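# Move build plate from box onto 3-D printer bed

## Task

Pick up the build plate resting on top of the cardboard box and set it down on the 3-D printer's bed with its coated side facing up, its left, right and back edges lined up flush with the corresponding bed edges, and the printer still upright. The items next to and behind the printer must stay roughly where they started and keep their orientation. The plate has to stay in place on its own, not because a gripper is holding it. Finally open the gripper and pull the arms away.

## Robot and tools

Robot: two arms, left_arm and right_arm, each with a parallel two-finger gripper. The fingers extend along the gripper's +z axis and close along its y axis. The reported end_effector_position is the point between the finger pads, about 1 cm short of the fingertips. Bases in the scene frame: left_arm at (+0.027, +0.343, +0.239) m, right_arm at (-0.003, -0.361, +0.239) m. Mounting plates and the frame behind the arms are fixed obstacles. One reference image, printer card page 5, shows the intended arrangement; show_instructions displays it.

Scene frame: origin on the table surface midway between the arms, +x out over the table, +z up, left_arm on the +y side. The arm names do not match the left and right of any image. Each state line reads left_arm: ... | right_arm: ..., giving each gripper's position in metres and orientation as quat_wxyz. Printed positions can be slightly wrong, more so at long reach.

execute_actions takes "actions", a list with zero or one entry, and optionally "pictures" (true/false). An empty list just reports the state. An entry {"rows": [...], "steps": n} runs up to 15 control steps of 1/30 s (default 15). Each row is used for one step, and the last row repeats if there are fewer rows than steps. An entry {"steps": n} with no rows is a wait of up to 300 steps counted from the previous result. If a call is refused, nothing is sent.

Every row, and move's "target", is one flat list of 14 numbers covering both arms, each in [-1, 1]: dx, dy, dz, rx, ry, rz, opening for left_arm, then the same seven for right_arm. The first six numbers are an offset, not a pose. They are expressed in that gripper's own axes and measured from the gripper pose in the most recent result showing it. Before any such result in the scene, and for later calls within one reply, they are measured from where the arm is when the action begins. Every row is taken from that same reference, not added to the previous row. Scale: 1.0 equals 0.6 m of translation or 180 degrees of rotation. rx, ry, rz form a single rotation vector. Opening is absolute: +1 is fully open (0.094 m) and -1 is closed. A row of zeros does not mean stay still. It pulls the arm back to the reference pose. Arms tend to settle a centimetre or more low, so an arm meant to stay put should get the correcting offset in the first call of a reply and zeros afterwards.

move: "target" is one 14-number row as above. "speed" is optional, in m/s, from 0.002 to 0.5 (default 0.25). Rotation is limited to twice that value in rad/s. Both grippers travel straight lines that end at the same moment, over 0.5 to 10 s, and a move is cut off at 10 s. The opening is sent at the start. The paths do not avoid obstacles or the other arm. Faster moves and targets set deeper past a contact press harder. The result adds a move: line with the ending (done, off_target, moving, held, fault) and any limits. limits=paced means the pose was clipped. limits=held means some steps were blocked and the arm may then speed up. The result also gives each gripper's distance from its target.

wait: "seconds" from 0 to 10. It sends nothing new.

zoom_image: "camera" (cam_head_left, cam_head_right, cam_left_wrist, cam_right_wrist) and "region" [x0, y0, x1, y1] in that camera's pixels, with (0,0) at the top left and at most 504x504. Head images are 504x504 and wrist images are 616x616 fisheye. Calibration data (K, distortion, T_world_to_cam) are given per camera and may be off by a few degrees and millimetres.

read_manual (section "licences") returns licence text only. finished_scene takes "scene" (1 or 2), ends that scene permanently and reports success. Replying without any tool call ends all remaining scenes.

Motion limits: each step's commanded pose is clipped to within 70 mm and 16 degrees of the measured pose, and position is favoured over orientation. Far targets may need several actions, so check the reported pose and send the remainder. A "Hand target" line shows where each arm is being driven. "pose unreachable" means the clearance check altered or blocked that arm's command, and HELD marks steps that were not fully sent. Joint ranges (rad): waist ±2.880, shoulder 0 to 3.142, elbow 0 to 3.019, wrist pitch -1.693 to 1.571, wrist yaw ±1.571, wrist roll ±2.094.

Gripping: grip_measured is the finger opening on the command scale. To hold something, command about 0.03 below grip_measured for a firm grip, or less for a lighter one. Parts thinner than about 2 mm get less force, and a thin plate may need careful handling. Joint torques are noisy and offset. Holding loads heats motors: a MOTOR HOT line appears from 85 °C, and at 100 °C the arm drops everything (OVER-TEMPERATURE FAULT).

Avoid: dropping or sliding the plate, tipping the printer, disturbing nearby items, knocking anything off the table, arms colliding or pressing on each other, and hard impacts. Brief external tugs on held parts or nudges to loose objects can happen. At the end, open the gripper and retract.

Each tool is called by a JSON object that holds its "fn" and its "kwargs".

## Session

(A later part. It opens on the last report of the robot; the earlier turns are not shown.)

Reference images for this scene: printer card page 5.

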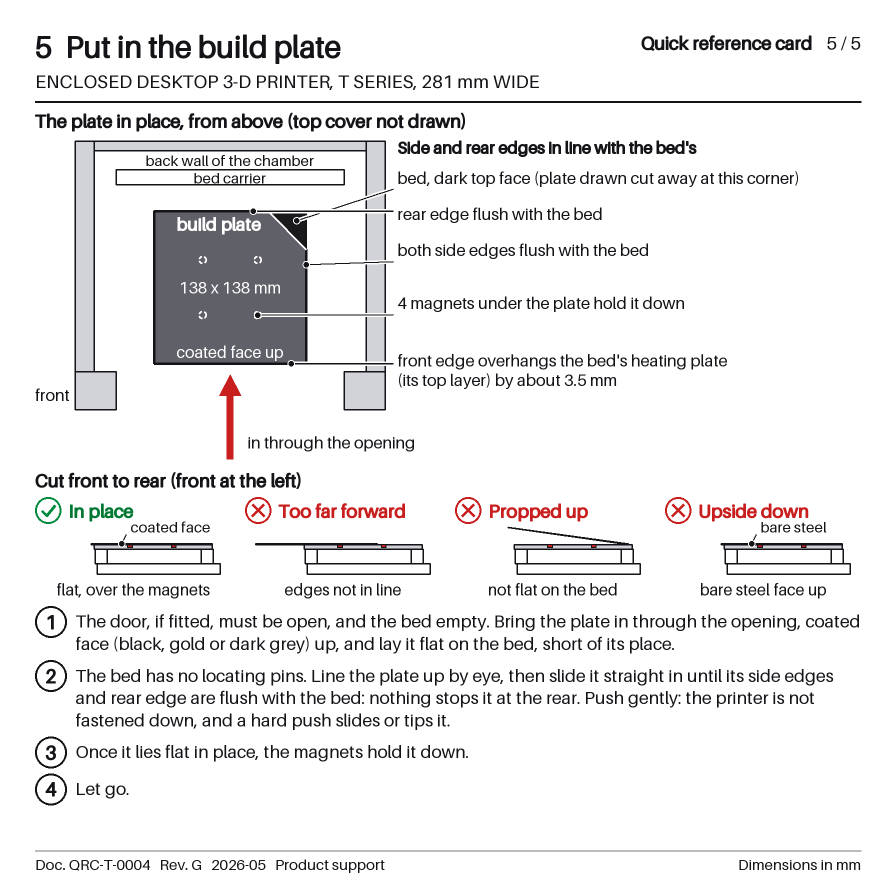

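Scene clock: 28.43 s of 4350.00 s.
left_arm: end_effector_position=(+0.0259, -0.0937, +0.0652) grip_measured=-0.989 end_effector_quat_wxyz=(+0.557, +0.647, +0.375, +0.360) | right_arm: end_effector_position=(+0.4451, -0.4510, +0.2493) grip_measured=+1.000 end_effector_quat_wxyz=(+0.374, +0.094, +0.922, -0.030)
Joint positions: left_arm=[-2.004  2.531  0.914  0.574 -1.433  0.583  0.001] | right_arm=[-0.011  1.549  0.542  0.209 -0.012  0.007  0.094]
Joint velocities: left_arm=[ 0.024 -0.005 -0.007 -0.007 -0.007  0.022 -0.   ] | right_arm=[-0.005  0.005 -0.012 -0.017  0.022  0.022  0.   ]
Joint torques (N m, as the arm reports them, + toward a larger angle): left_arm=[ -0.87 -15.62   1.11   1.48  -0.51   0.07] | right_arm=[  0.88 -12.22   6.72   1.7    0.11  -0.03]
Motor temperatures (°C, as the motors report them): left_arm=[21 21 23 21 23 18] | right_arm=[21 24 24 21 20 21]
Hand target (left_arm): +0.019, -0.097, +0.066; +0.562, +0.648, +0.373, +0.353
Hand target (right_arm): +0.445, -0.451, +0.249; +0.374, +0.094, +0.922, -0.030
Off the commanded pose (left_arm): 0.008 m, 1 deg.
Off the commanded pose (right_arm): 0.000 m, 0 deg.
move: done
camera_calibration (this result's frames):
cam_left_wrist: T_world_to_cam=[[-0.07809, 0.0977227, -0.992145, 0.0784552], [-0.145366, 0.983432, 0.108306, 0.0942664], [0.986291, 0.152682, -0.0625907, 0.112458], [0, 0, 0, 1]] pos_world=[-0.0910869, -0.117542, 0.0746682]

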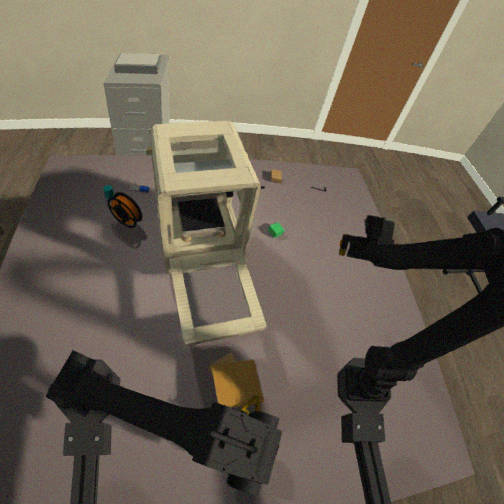

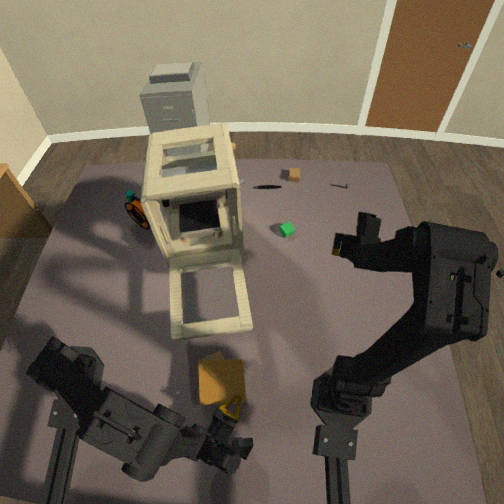

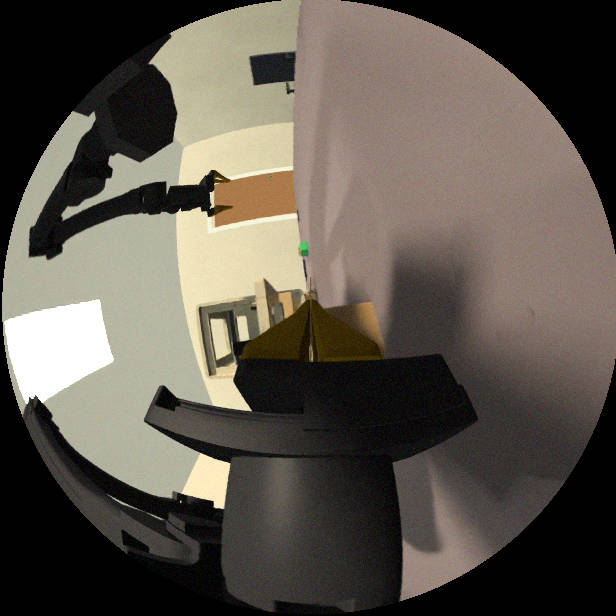

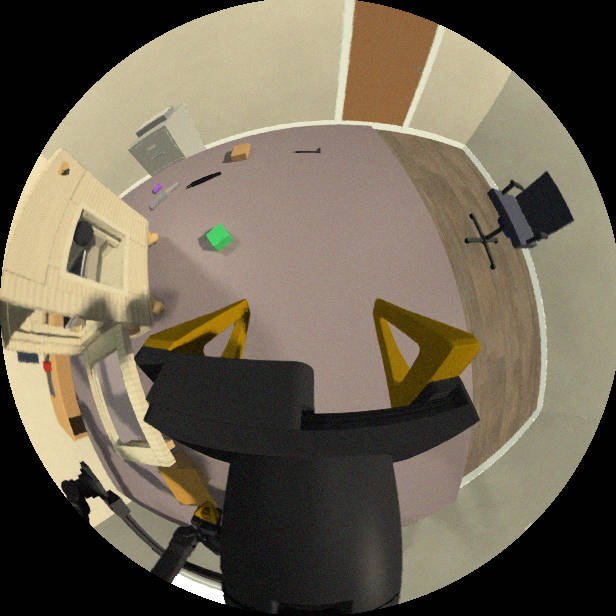

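{"fn": "move", "kwargs": {"target": [0,0,0,0,0,0,-0.1,0,0,0,0,0,0,1]}}

{"fn": "move", "kwargs": {"target": [0.04,0,0.05,0,0.03,0,-0.1,0,0,0,0,0,0,1], "speed": 0.05}}

Scene clock: 34.20 s of 4350.00 s.
left_arm: end_effector_position=(+0.0259, -0.0938, +0.0652) grip_measured=-0.102 end_effector_quat_wxyz=(+0.557, +0.648, +0.375, +0.361) | right_arm: end_effector_position=(+0.4451, -0.4510, +0.2493) grip_measured=+1.000 end_effector_quat_wxyz=(+0.374, +0.094, +0.922, -0.030)
Joint positions: left_arm=[-2.004  2.531  0.914  0.574 -1.433  0.584  0.042] | right_arm=[-0.011  1.549  0.542  0.209 -0.012  0.007  0.094]
Joint velocities: left_arm=[ 0.005  0.005 -0.012 -0.002 -0.022 -0.007  0.   ] | right_arm=[-0.005  0.005  0.017  0.007 -0.022 -0.022  0.   ]
Joint torques (N m, as the arm reports them, + toward a larger angle): left_arm=[  0.08 -15.69   0.69   0.75  -0.55  -0.17] | right_arm=[  0.52 -12.16   6.88   1.76   0.09  -0.01]
Motor temperatures (°C, as the motors report them): left_arm=[21 22 23 21 23 18] | right_arm=[21 25 24 21 20 21]
Hand target (left_arm): +0.026, -0.094, +0.065; +0.557, +0.647, +0.375, +0.360
Hand target (right_arm): +0.445, -0.451, +0.249; +0.374, +0.094, +0.922, -0.030
Off the commanded pose (left_arm): 0.000 m, 0 deg.
Off the commanded pose (right_arm): 0.000 m, 0 deg.
After step 90, 2.07 s passed at rest.
move: done
camera_calibration (this result's frames):
cam_left_wrist: T_world_to_cam=[[-0.0777925, 0.0988599, -0.992056, 0.0785347], [-0.14498, 0.983372, 0.109363, 0.0942617], [0.986372, 0.152336, -0.0621662, 0.112454], [0, 0, 0, 1]] pos_world=[-0.0911456, -0.117589, 0.0745929]

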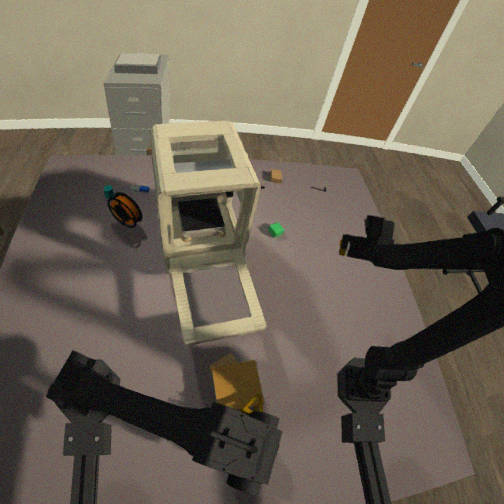

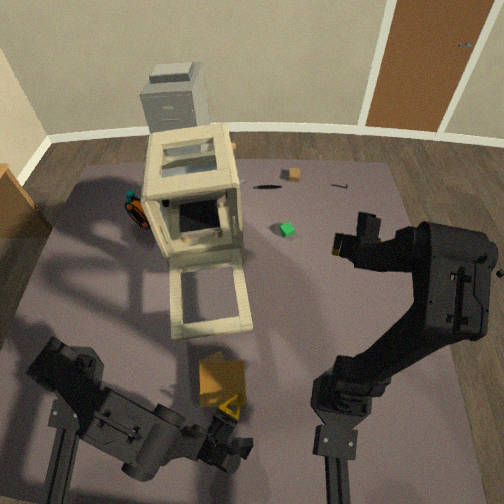

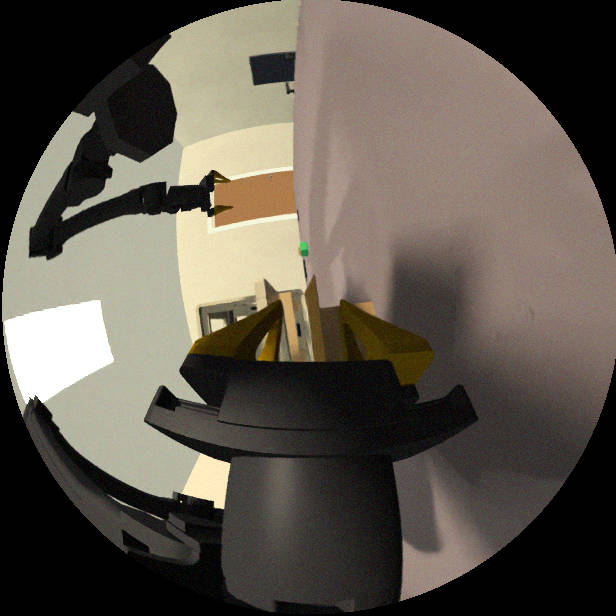

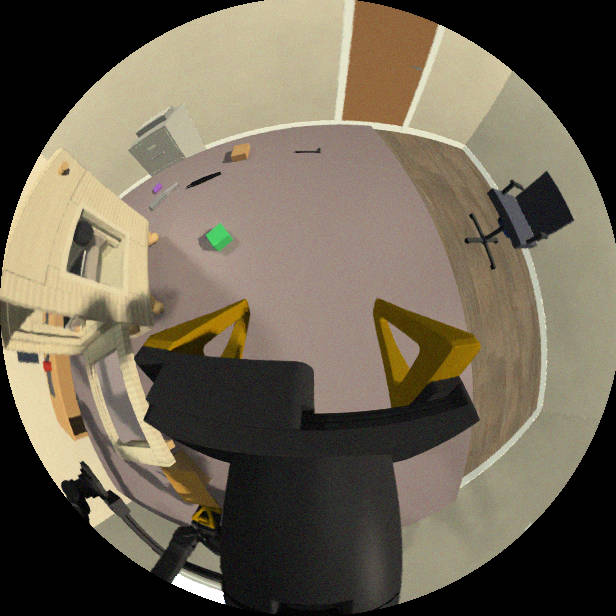

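Scene clock: 35.47 s of 4350.00 s.
left_arm: end_effector_position=(+0.0569, -0.0895, +0.0648) grip_measured=-0.102 end_effector_quat_wxyz=(+0.544, +0.632, +0.398, +0.383) | right_arm: end_effector_position=(+0.4451, -0.4510, +0.2493) grip_measured=+1.000 end_effector_quat_wxyz=(+0.374, +0.094, +0.922, -0.030)
Joint positions: left_arm=[-1.936  2.531  0.914  0.54  -1.442  0.551  0.042] | right_arm=[-0.011  1.549  0.542  0.209 -0.012  0.007  0.094]
Joint velocities: left_arm=[-0.015  0.005 -0.007  0.022  0.022 -0.095  0.001] | right_arm=[ 0.005  0.005 -0.002 -0.022 -0.022 -0.022  0.   ]
Joint torques (N m, as the arm reports them, + toward a larger angle): left_arm=[  1.1  -14.74   0.83   0.2   -0.62  -0.32] | right_arm=[  0.64 -12.38   6.8    1.77   0.11   0.01]
Motor temperatures (°C, as the motors report them): left_arm=[21 22 23 21 23 18] | right_arm=[21 25 24 21 20 21]
Hand target (left_arm): +0.063, -0.086, +0.063; +0.539, +0.630, +0.400, +0.391
Hand target (right_arm): +0.445, -0.451, +0.249; +0.374, +0.094, +0.922, -0.030
Off the commanded pose (left_arm): 0.008 m, 1 deg.
Off the commanded pose (right_arm): 0.000 m, 0 deg.
move: done
camera_calibration (this result's frames):
cam_left_wrist: T_world_to_cam=[[-0.0792412, 0.0922897, -0.992574, 0.0797208], [-0.220095, 0.969513, 0.107717, 0.0976735], [0.972255, 0.226996, -0.0565129, 0.0882633], [0, 0, 0, 1]] pos_world=[-0.0579998, -0.122089, 0.0735957]

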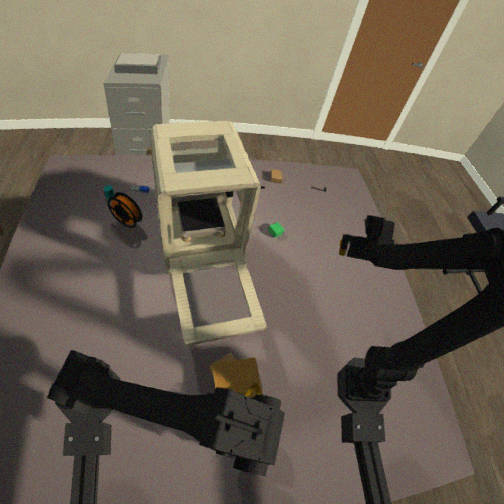

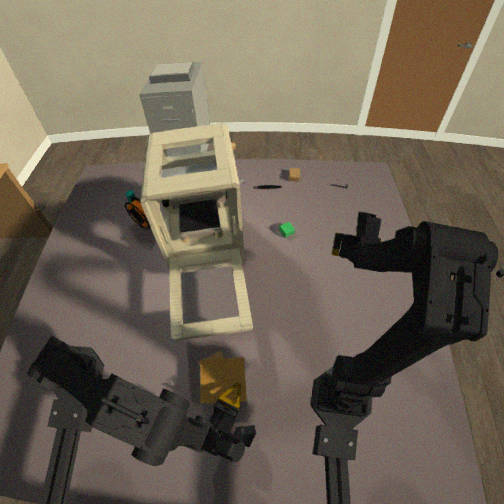

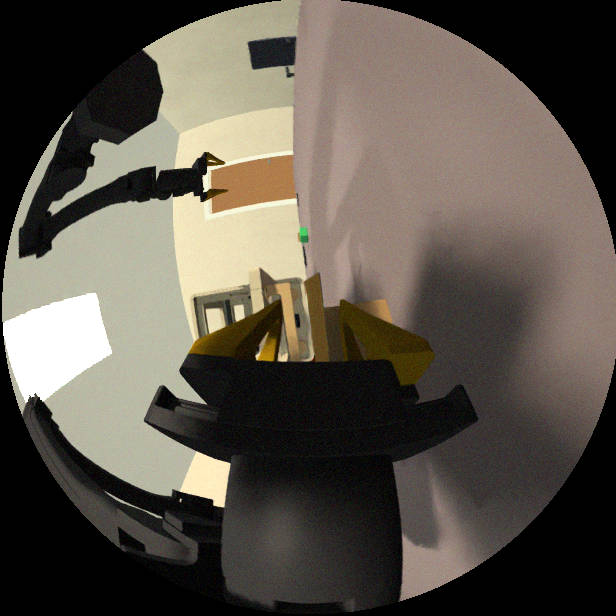

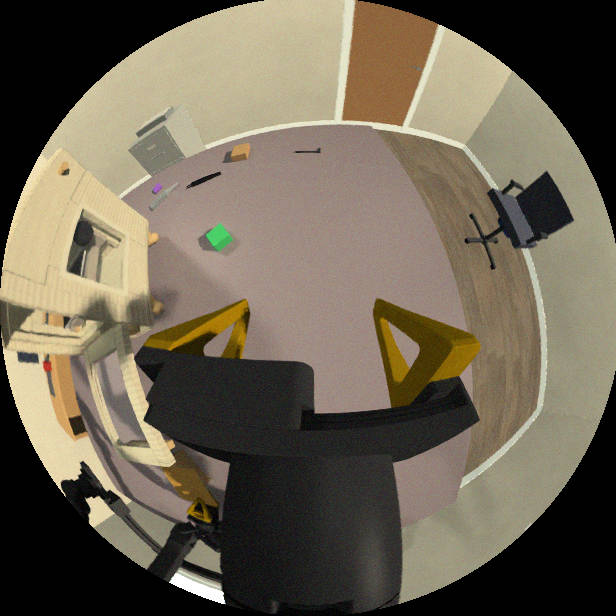

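{"fn": "move", "kwargs": {"target": [0,0,0,0,0,0,-1,0,0,0,0,0,0,1]}}

{"fn": "move", "kwargs": {"target": [0.01,0.34,-0.045,-0.035,0,0.012,-1,0,0,0,0,0,0,1], "speed": 0.1}}

Scene clock: 37.27 s of 4350.00 s.
left_arm: end_effector_position=(+0.0569, -0.0895, +0.0647) grip_measured=-0.989 end_effector_quat_wxyz=(+0.544, +0.632, +0.398, +0.383) | right_arm: end_effector_position=(+0.4451, -0.4510, +0.2493) grip_measured=+1.000 end_effector_quat_wxyz=(+0.374, +0.094, +0.922, -0.030)
Joint positions: left_arm=[-1.936  2.531  0.914  0.54  -1.441  0.551  0.001] | right_arm=[-0.011  1.549  0.542  0.209 -0.012  0.007  0.094]
Joint velocities: left_arm=[-0.005 -0.005 -0.007  0.037  0.037 -0.051  0.   ] | right_arm=[ 0.005 -0.005 -0.002  0.002 -0.022 -0.051  0.   ]
Joint torques (N m, as the arm reports them, + toward a larger angle): left_arm=[  1.3  -15.     0.97   0.64  -0.64  -0.16] | right_arm=[  0.3  -13.03   6.77   1.67   0.09   0.02]
Motor temperatures (°C, as the motors report them): left_arm=[21 22 23 21 23 18] | right_arm=[21 25 24 21 20 21]
Hand target (left_arm): +0.057, -0.089, +0.065; +0.544, +0.632, +0.398, +0.383
Hand target (right_arm): +0.445, -0.451, +0.249; +0.374, +0.094, +0.922, -0.030
Off the commanded pose (left_arm): 0.000 m, 0 deg.
Off the commanded pose (right_arm): 0.000 m, 0 deg.
move: done
camera_calibration (this result's frames):
cam_left_wrist: T_world_to_cam=[[-0.0804332, 0.0919578, -0.992509, 0.0795874], [-0.219519, 0.969653, 0.10763, 0.0977422], [0.972287, 0.226531, -0.0578059, 0.0883648], [0, 0, 0, 1]] pos_world=[-0.0580583, -0.122112, 0.0735792]

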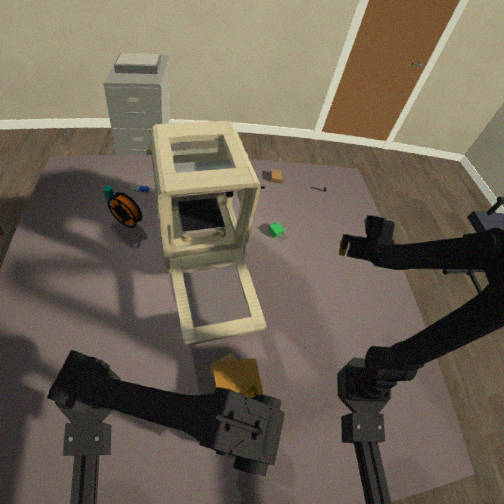

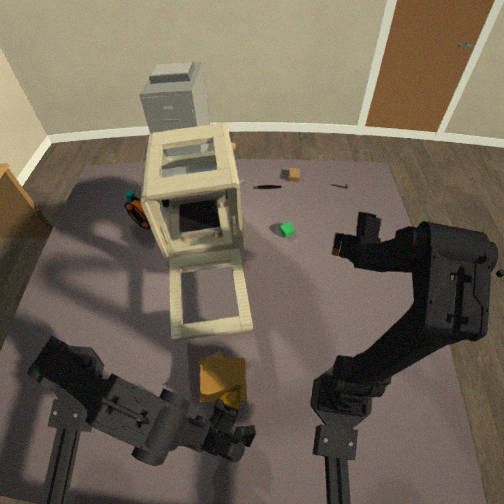

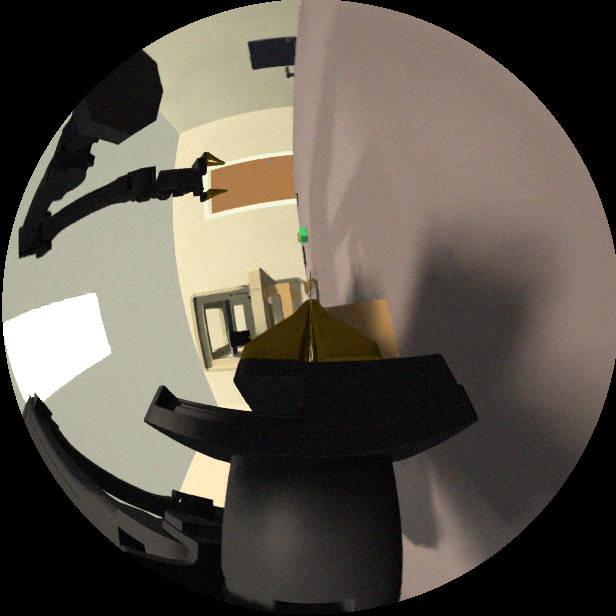

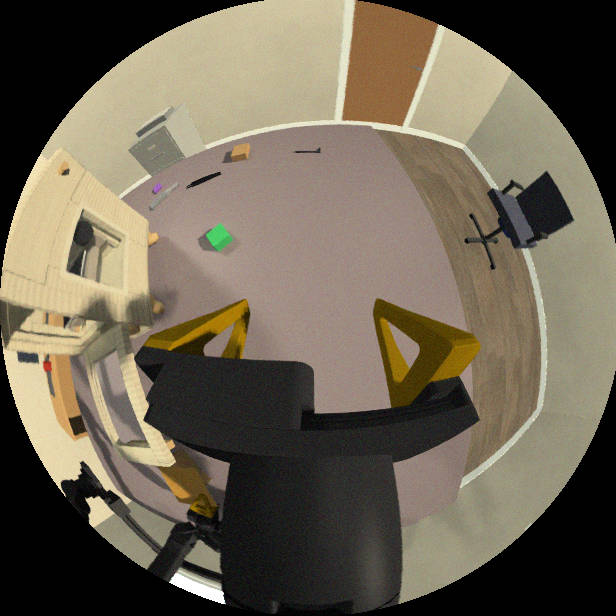

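Scene clock: 40.63 s of 4350.00 s.
left_arm: end_effector_position=(+0.0544, -0.1015, +0.2780) grip_measured=-0.989 end_effector_quat_wxyz=(+0.568, +0.604, +0.384, +0.406) | right_arm: end_effector_position=(+0.4451, -0.4510, +0.2493) grip_measured=+1.000 end_effector_quat_wxyz=(+0.374, +0.094, +0.922, -0.030)
Joint positions: left_arm=[-1.936  2.007  0.681  0.884 -1.516  1.186  0.001] | right_arm=[-0.011  1.549  0.542  0.209 -0.012  0.007  0.094]
Joint velocities: left_arm=[-0.005  0.024 -0.002  0.203 -0.095  0.139 -0.   ] | right_arm=[ 0.005 -0.005 -0.012  0.012  0.037 -0.022  0.   ]
Joint torques (N m, as the arm reports them, + toward a larger angle): left_arm=[ -0.42 -11.04   2.57   2.11  -0.24  -0.01] | right_arm=[  0.49 -12.43   6.63   1.72   0.09   0.02]
Motor temperatures (°C, as the motors report them): left_arm=[21 22 22 21 23 18] | right_arm=[21 25 24 21 20 21]
Hand target (left_arm): +0.052, -0.097, +0.270; +0.563, +0.612, +0.371, +0.413
Hand target (right_arm): +0.445, -0.451, +0.249; +0.374, +0.094, +0.922, -0.030
Off the commanded pose (left_arm): 0.012 m, 3 deg.
Off the commanded pose (right_arm): 0.000 m, 0 deg.
move: off_target (left_arm)
camera_calibration (this result's frames):
cam_left_wrist: T_world_to_cam=[[0.00366476, 0.0602544, -0.998176, 0.285989], [-0.238479, 0.969435, 0.0576439, 0.100765], [0.971141, 0.237833, 0.0179222, 0.086004], [0, 0, 0, 1]] pos_world=[-0.0605398, -0.135371, 0.278117]

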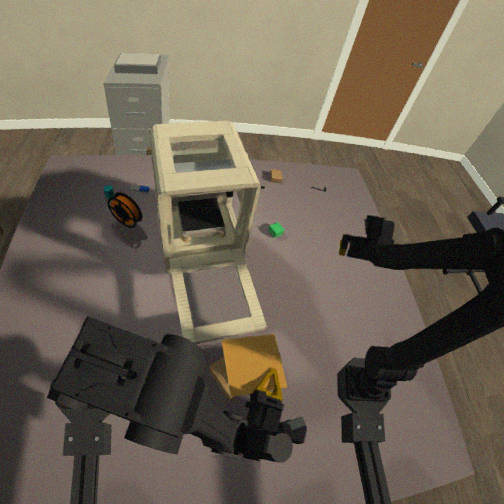

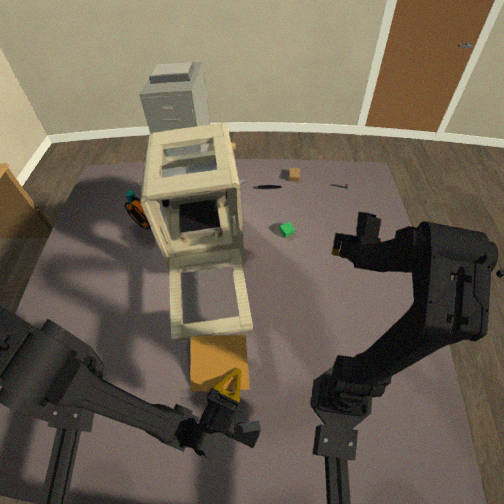

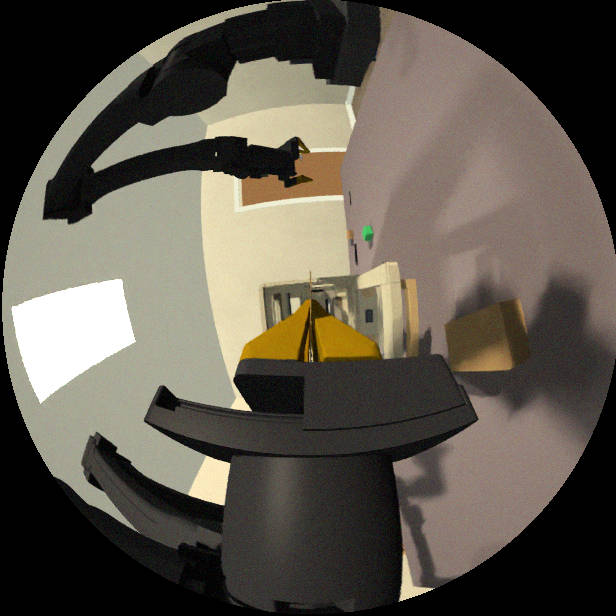

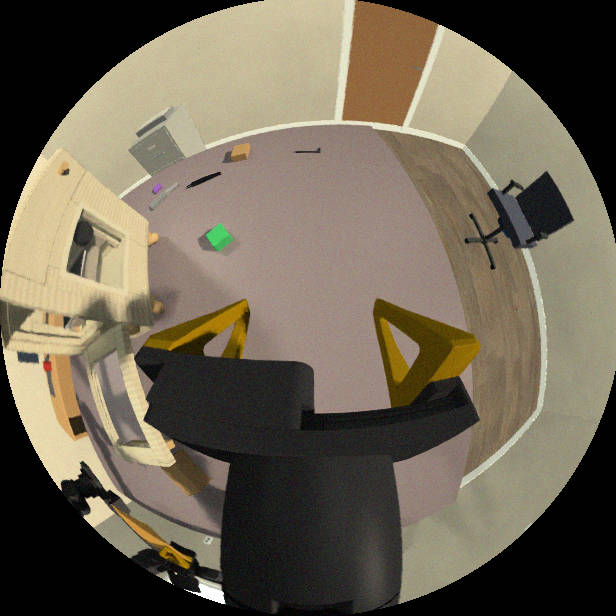

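{"fn": "move", "kwargs": {"target": [0.279,-0.044,0.384,-0.008,0.028,-0.017,-1,0,0,0,0,0,0,1], "speed": 0.12}}

{"fn": "zoom_image", "kwargs": {"camera": "cam_head_right", "region": [140,180,280,320]}}

Scene clock: 45.83 s of 4350.00 s.
left_arm: end_effector_position=(+0.3277, -0.0279, +0.2558) grip_measured=-0.989 end_effector_quat_wxyz=(+0.552, +0.583, +0.421, +0.422) | right_arm: end_effector_position=(+0.4451, -0.4510, +0.2493) grip_measured=+1.000 end_effector_quat_wxyz=(+0.374, +0.094, +0.922, -0.030)
Joint positions: left_arm=[-1.202  2.157  0.553  1.553 -0.877  1.561  0.001] | right_arm=[-0.011  1.549  0.542  0.209 -0.012  0.007  0.094]
Joint velocities: left_arm=[ 0.005  0.005  0.002  0.007 -0.022  0.007  0.001] | right_arm=[-0.005  0.005 -0.027 -0.002  0.037  0.022  0.   ]
Joint torques (N m, as the arm reports them, + toward a larger angle): left_arm=[  0.86 -10.81   2.97   2.61   0.1   -0.09] | right_arm=[  0.55 -12.67   6.7    1.83   0.06   0.01]
Motor temperatures (°C, as the motors report them): left_arm=[21 22 22 21 23 18] | right_arm=[21 25 24 21 20 21]
Hand target (left_arm): +0.331, -0.033, +0.257; +0.563, +0.572, +0.423, +0.420
Hand target (right_arm): +0.445, -0.451, +0.249; +0.374, +0.094, +0.922, -0.030
Off the commanded pose (left_arm): 0.004 m, 3 deg.
Off the commanded pose (right_arm): 0.000 m, 0 deg.
joint sent to its limit (left arm) — the command would take joint 4 (wrist pitch) past its upper limit, so that joint was sent only as far as its limit.
move: off_target (left_arm)
camera_calibration (this result's frames):
cam_left_wrist: T_world_to_cam=[[-0.0184405, 0.0367952, -0.999153, 0.265247], [-0.324935, 0.944856, 0.0407926, 0.127841], [0.945557, 0.325412, -0.00546755, -0.179696], [0, 0, 0, 1]] pos_world=[0.216344, -0.072076, 0.258825]

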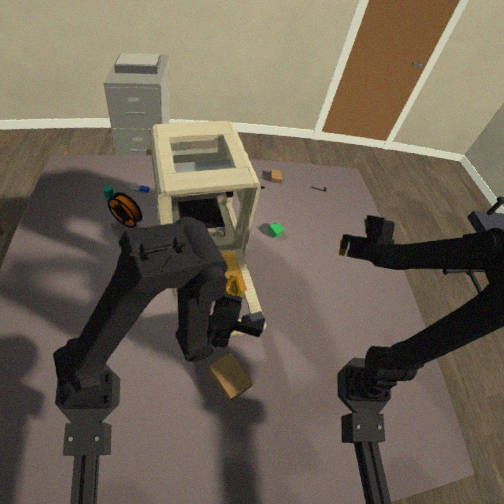

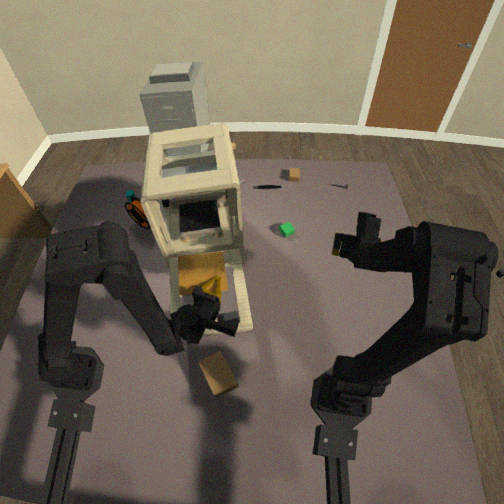

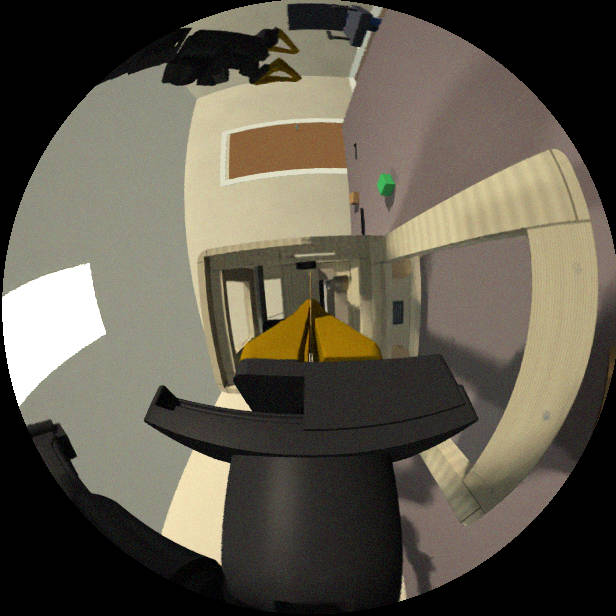

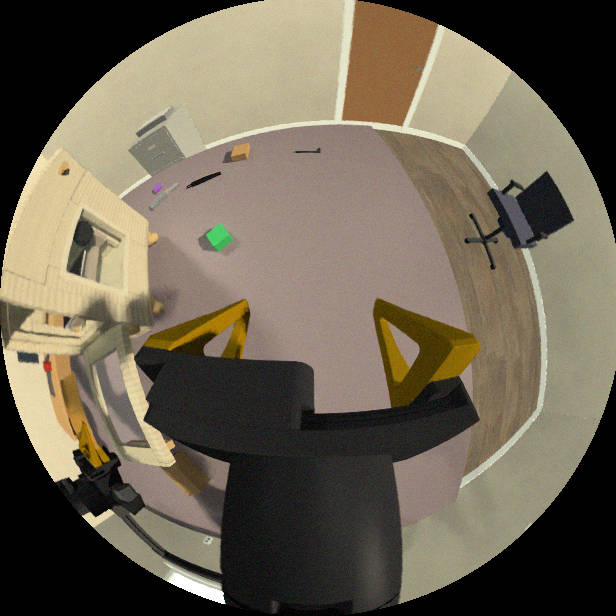

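Region (140, 180, 280, 320) of cam_head_right's 504x504 image, scaled by 3.600, with more detail than that image has.

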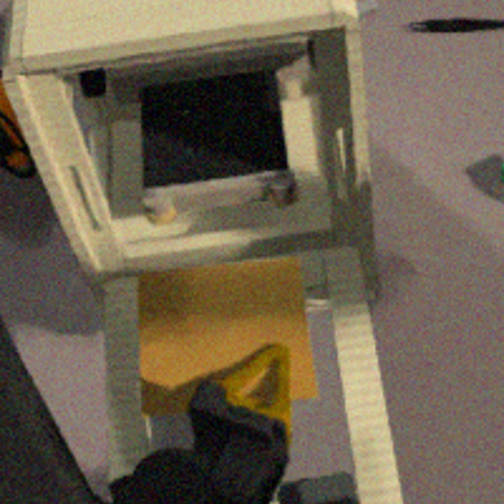

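{"fn": "move", "kwargs": {"target": [0.13,-0.008,0.26,-0.006,0.004,-0.008,-1,0,0,0,0,0,0,1], "speed": 0.07}}

{"fn": "zoom_image", "kwargs": {"camera": "cam_head_right", "region": [140,180,280,320]}}

Scene clock: 50.27 s of 4350.00 s.
left_arm: end_effector_position=(+0.4908, +0.0024, +0.2549) grip_measured=-0.989 end_effector_quat_wxyz=(+0.566, +0.566, +0.428, +0.420) | right_arm: end_effector_position=(+0.4451, -0.4510, +0.2493) grip_measured=+1.000 end_effector_quat_wxyz=(+0.374, +0.094, +0.922, -0.030)
Joint positions: left_arm=[-0.806  2.196  0.745  1.445 -0.489  1.561  0.001] | right_arm=[-0.011  1.549  0.542  0.209 -0.012  0.007  0.094]
Joint velocities: left_arm=[-0.015 -0.015 -0.007 -0.012  0.022  0.022 -0.   ] | right_arm=[-0.005 -0.015  0.002  0.002  0.051  0.007  0.   ]
Joint torques (N m, as the arm reports them, + toward a larger angle): left_arm=[  2.81 -13.08   4.57   1.19   0.14  -0.06] | right_arm=[  0.61 -12.4    6.78   1.72   0.09  -0.02]
Motor temperatures (°C, as the motors report them): left_arm=[21 22 23 21 23 18] | right_arm=[21 25 24 21 20 21]
Hand target (left_arm): +0.499, +0.000, +0.248; +0.560, +0.570, +0.427, +0.423
Hand target (right_arm): +0.445, -0.451, +0.249; +0.374, +0.094, +0.922, -0.030
Off the commanded pose (left_arm): 0.011 m, 1 deg.
Off the commanded pose (right_arm): 0.000 m, 0 deg.
move: off_target (left_arm)
camera_calibration (this result's frames):
cam_left_wrist: T_world_to_cam=[[-0.0034431, -0.00505338, -0.999981, 0.259222], [-0.332937, 0.942942, -0.00361877, 0.167468], [0.942943, 0.332918, -0.0049291, -0.342708], [0, 0, 0, 1]] pos_world=[0.379803, -0.0425089, 0.258134]

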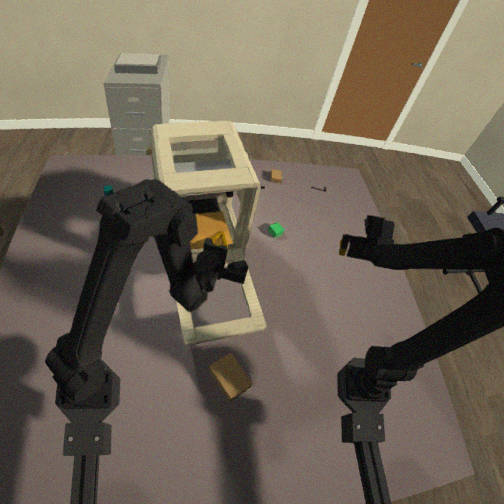

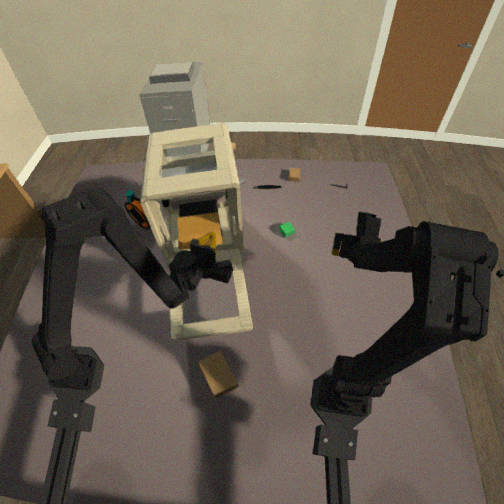

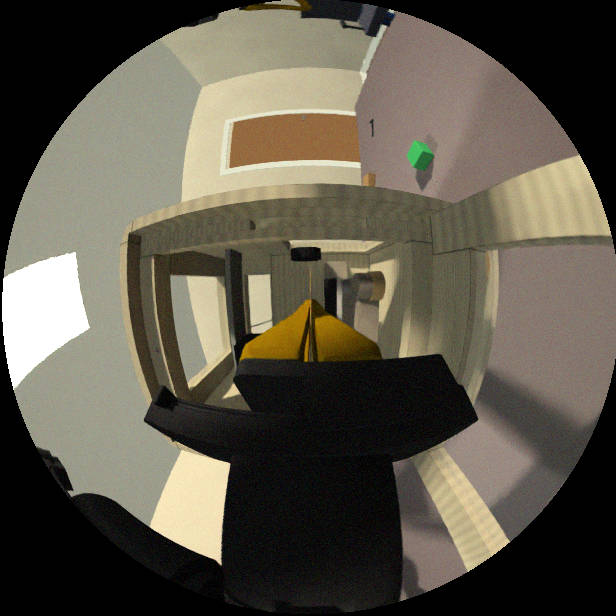

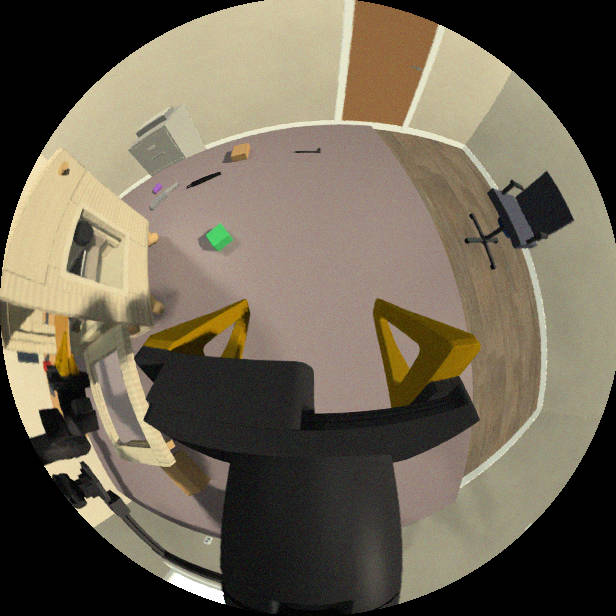

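Region (140, 180, 280, 320) of cam_head_right's 504x504 image, scaled by 3.600, with more detail than that image has.

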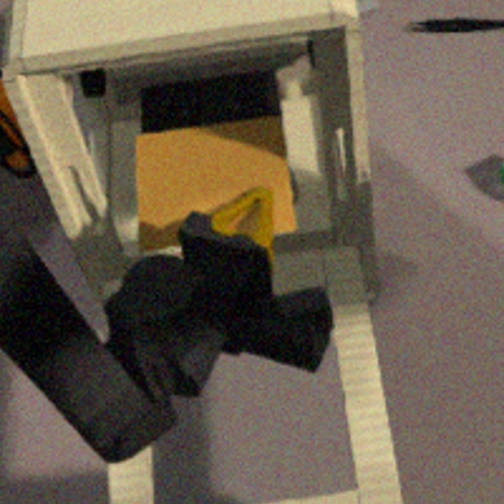

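{"fn": "move", "kwargs": {"target": [0.026,-0.04,0.056,0,0,0,-1,0,0,0,0,0,0,1], "speed": 0.03}}

{"fn": "zoom_image", "kwargs": {"camera": "cam_head_right", "region": [160,185,240,265]}}

Scene clock: 53.97 s of 4350.00 s.
left_arm: end_effector_position=(+0.5166, +0.0081, +0.2338) grip_measured=-0.989 end_effector_quat_wxyz=(+0.565, +0.571, +0.426, +0.417) | right_arm: end_effector_position=(+0.4451, -0.4510, +0.2493) grip_measured=+1.000 end_effector_quat_wxyz=(+0.374, +0.094, +0.922, -0.030)
Joint positions: left_arm=[-0.752  2.263  0.804  1.445 -0.427  1.561  0.001] | right_arm=[-0.011  1.549  0.542  0.209 -0.012  0.007  0.094]
Joint velocities: left_arm=[-0.005 -0.015 -0.007 -0.012 -0.081 -0.037  0.   ] | right_arm=[-0.005 -0.005 -0.007  0.007  0.022 -0.037  0.   ]
Joint torques (N m, as the arm reports them, + toward a larger angle): left_arm=[  1.06 -13.95   4.8    1.64   0.13  -0.11] | right_arm=[  0.5  -12.41   6.75   1.79   0.1    0.01]
Motor temperatures (°C, as the motors report them): left_arm=[21 22 23 21 23 18] | right_arm=[21 25 24 21 20 21]
Hand target (left_arm): +0.527, +0.008, +0.231; +0.566, +0.566, +0.428, +0.420
Hand target (right_arm): +0.445, -0.451, +0.249; +0.374, +0.094, +0.922, -0.030
Off the commanded pose (left_arm): 0.011 m, 1 deg.
Off the commanded pose (right_arm): 0.000 m, 0 deg.
move: off_target (left_arm)
camera_calibration (this result's frames):
cam_left_wrist: T_world_to_cam=[[-0.00921572, -0.000572811, -0.999957, 0.241133], [-0.325004, 0.94571, 0.00245354, 0.165086], [0.945668, 0.325013, -0.00890156, -0.36945], [0, 0, 0, 1]] pos_world=[0.405253, -0.0359098, 0.237429]

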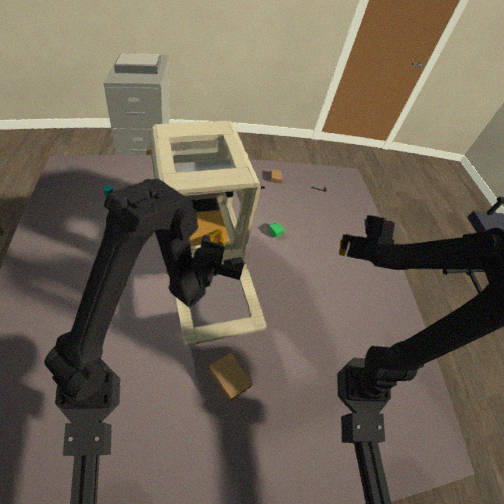

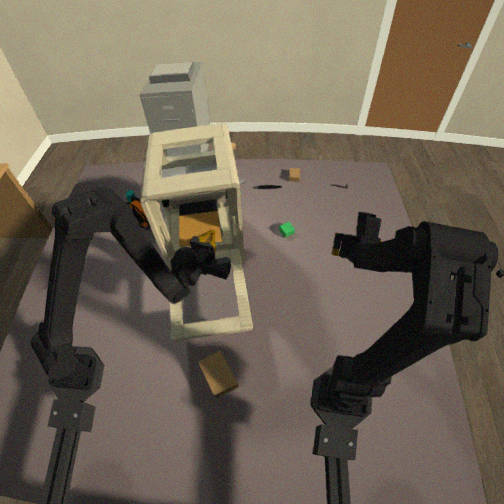

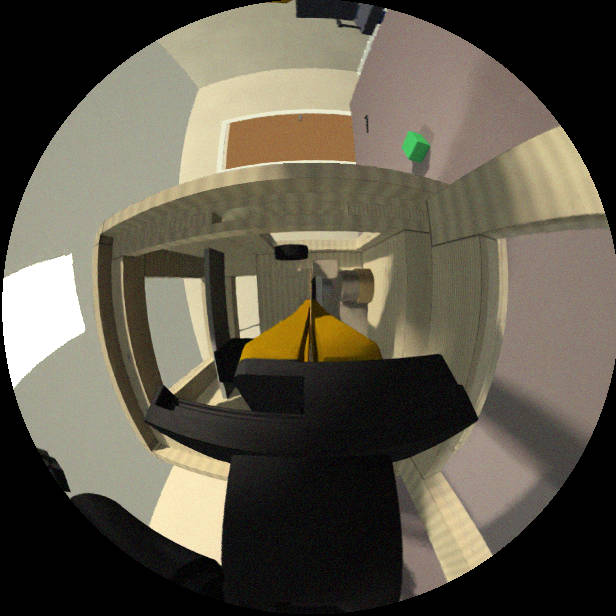

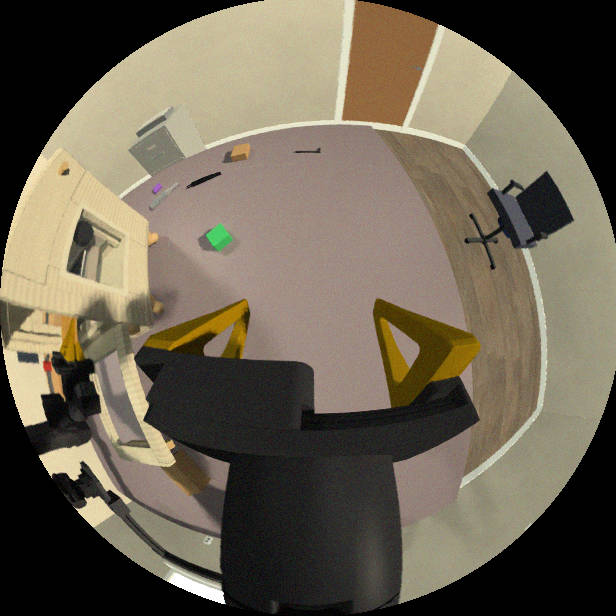

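Region (160, 185, 240, 265) of cam_head_right's 504x504 image, scaled by 6.300, with more detail than that image has.

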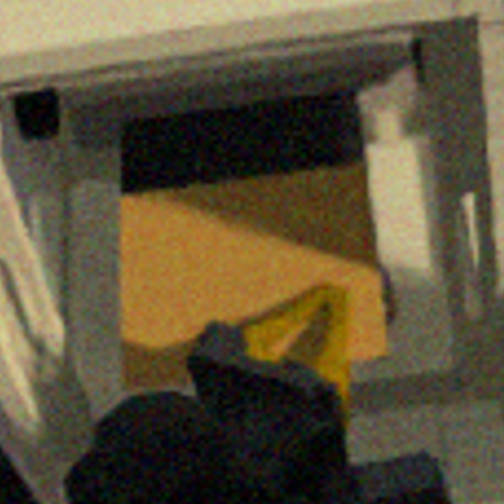

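{"fn": "move", "kwargs": {"target": [0.014,-0.013,0.028,-0.003,0.003,0,-1,0,0,0,0,0,0,1], "speed": 0.02}}

{"fn": "zoom_image", "kwargs": {"camera": "cam_head_right", "region": [160,185,240,265]}}

Scene clock: 56.57 s of 4350.00 s.
left_arm: end_effector_position=(+0.5247, +0.0098, +0.2306) grip_measured=-0.989 end_effector_quat_wxyz=(+0.566, +0.569, +0.426, +0.417) | right_arm: end_effector_position=(+0.4451, -0.4510, +0.2493) grip_measured=+1.000 end_effector_quat_wxyz=(+0.374, +0.094, +0.922, -0.030)
Joint positions: left_arm=[-0.737  2.277  0.822  1.445 -0.411  1.561  0.001] | right_arm=[-0.011  1.549  0.542  0.209 -0.012  0.007  0.094]
Joint velocities: left_arm=[-0.015  0.005 -0.007 -0.007  0.037 -0.051  0.   ] | right_arm=[-0.005  0.005 -0.017  0.002 -0.037  0.066  0.   ]
Joint torques (N m, as the arm reports them, + toward a larger angle): left_arm=[  1.77 -15.01   4.66   1.69   0.1   -0.07] | right_arm=[  0.5  -12.31   6.72   1.69   0.08  -0.01]
Motor temperatures (°C, as the motors report them): left_arm=[21 22 23 21 23 18] | right_arm=[21 25 24 21 20 21]
Hand target (left_arm): +0.534, +0.012, +0.226; +0.565, +0.566, +0.427, +0.421
Hand target (right_arm): +0.445, -0.451, +0.249; +0.374, +0.094, +0.922, -0.030
Off the commanded pose (left_arm): 0.012 m, 1 deg.
Off the commanded pose (right_arm): 0.000 m, 0 deg.
move: off_target (left_arm)
camera_calibration (this result's frames):
cam_left_wrist: T_world_to_cam=[[-0.00645611, -0.00320836, -0.999974, 0.236629], [-0.324293, 0.945956, -0.000941322, 0.166534], [0.945935, 0.324279, -0.00714765, -0.378153], [0, 0, 0, 1]] pos_world=[0.413241, -0.0341483, 0.234077]

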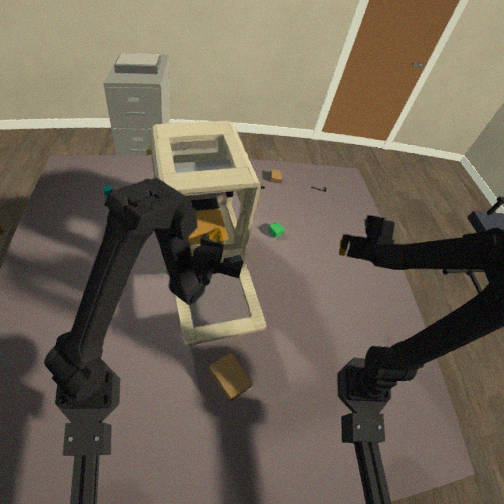

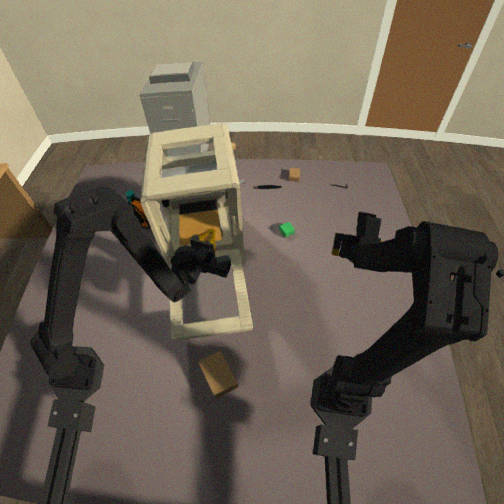

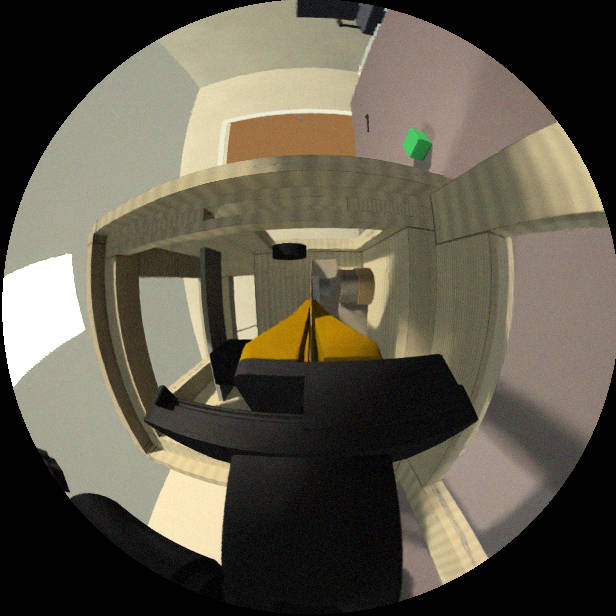

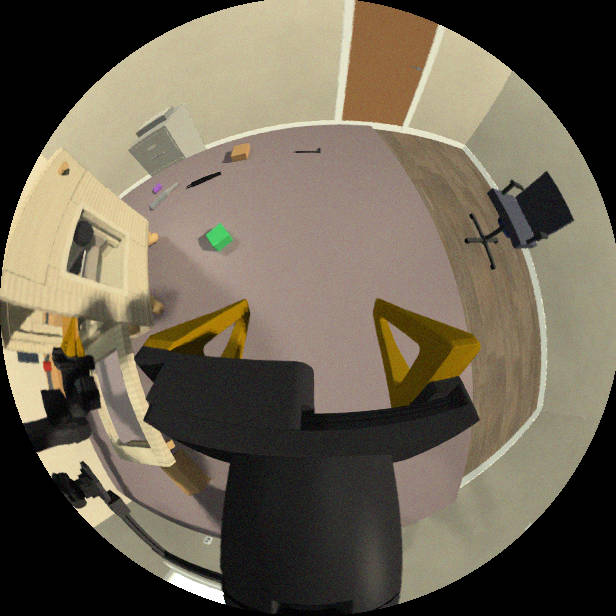

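Region (160, 185, 240, 265) of cam_head_right's 504x504 image, scaled by 6.300, with more detail than that image has.

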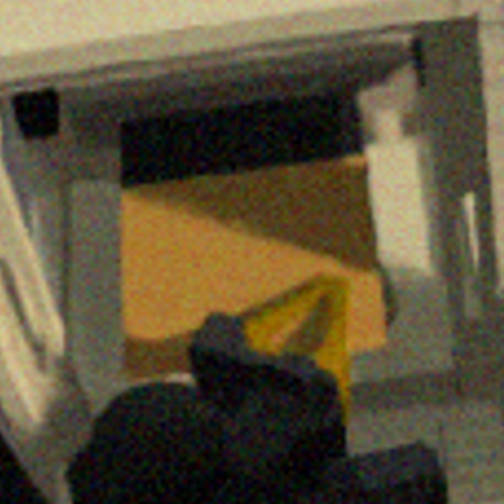

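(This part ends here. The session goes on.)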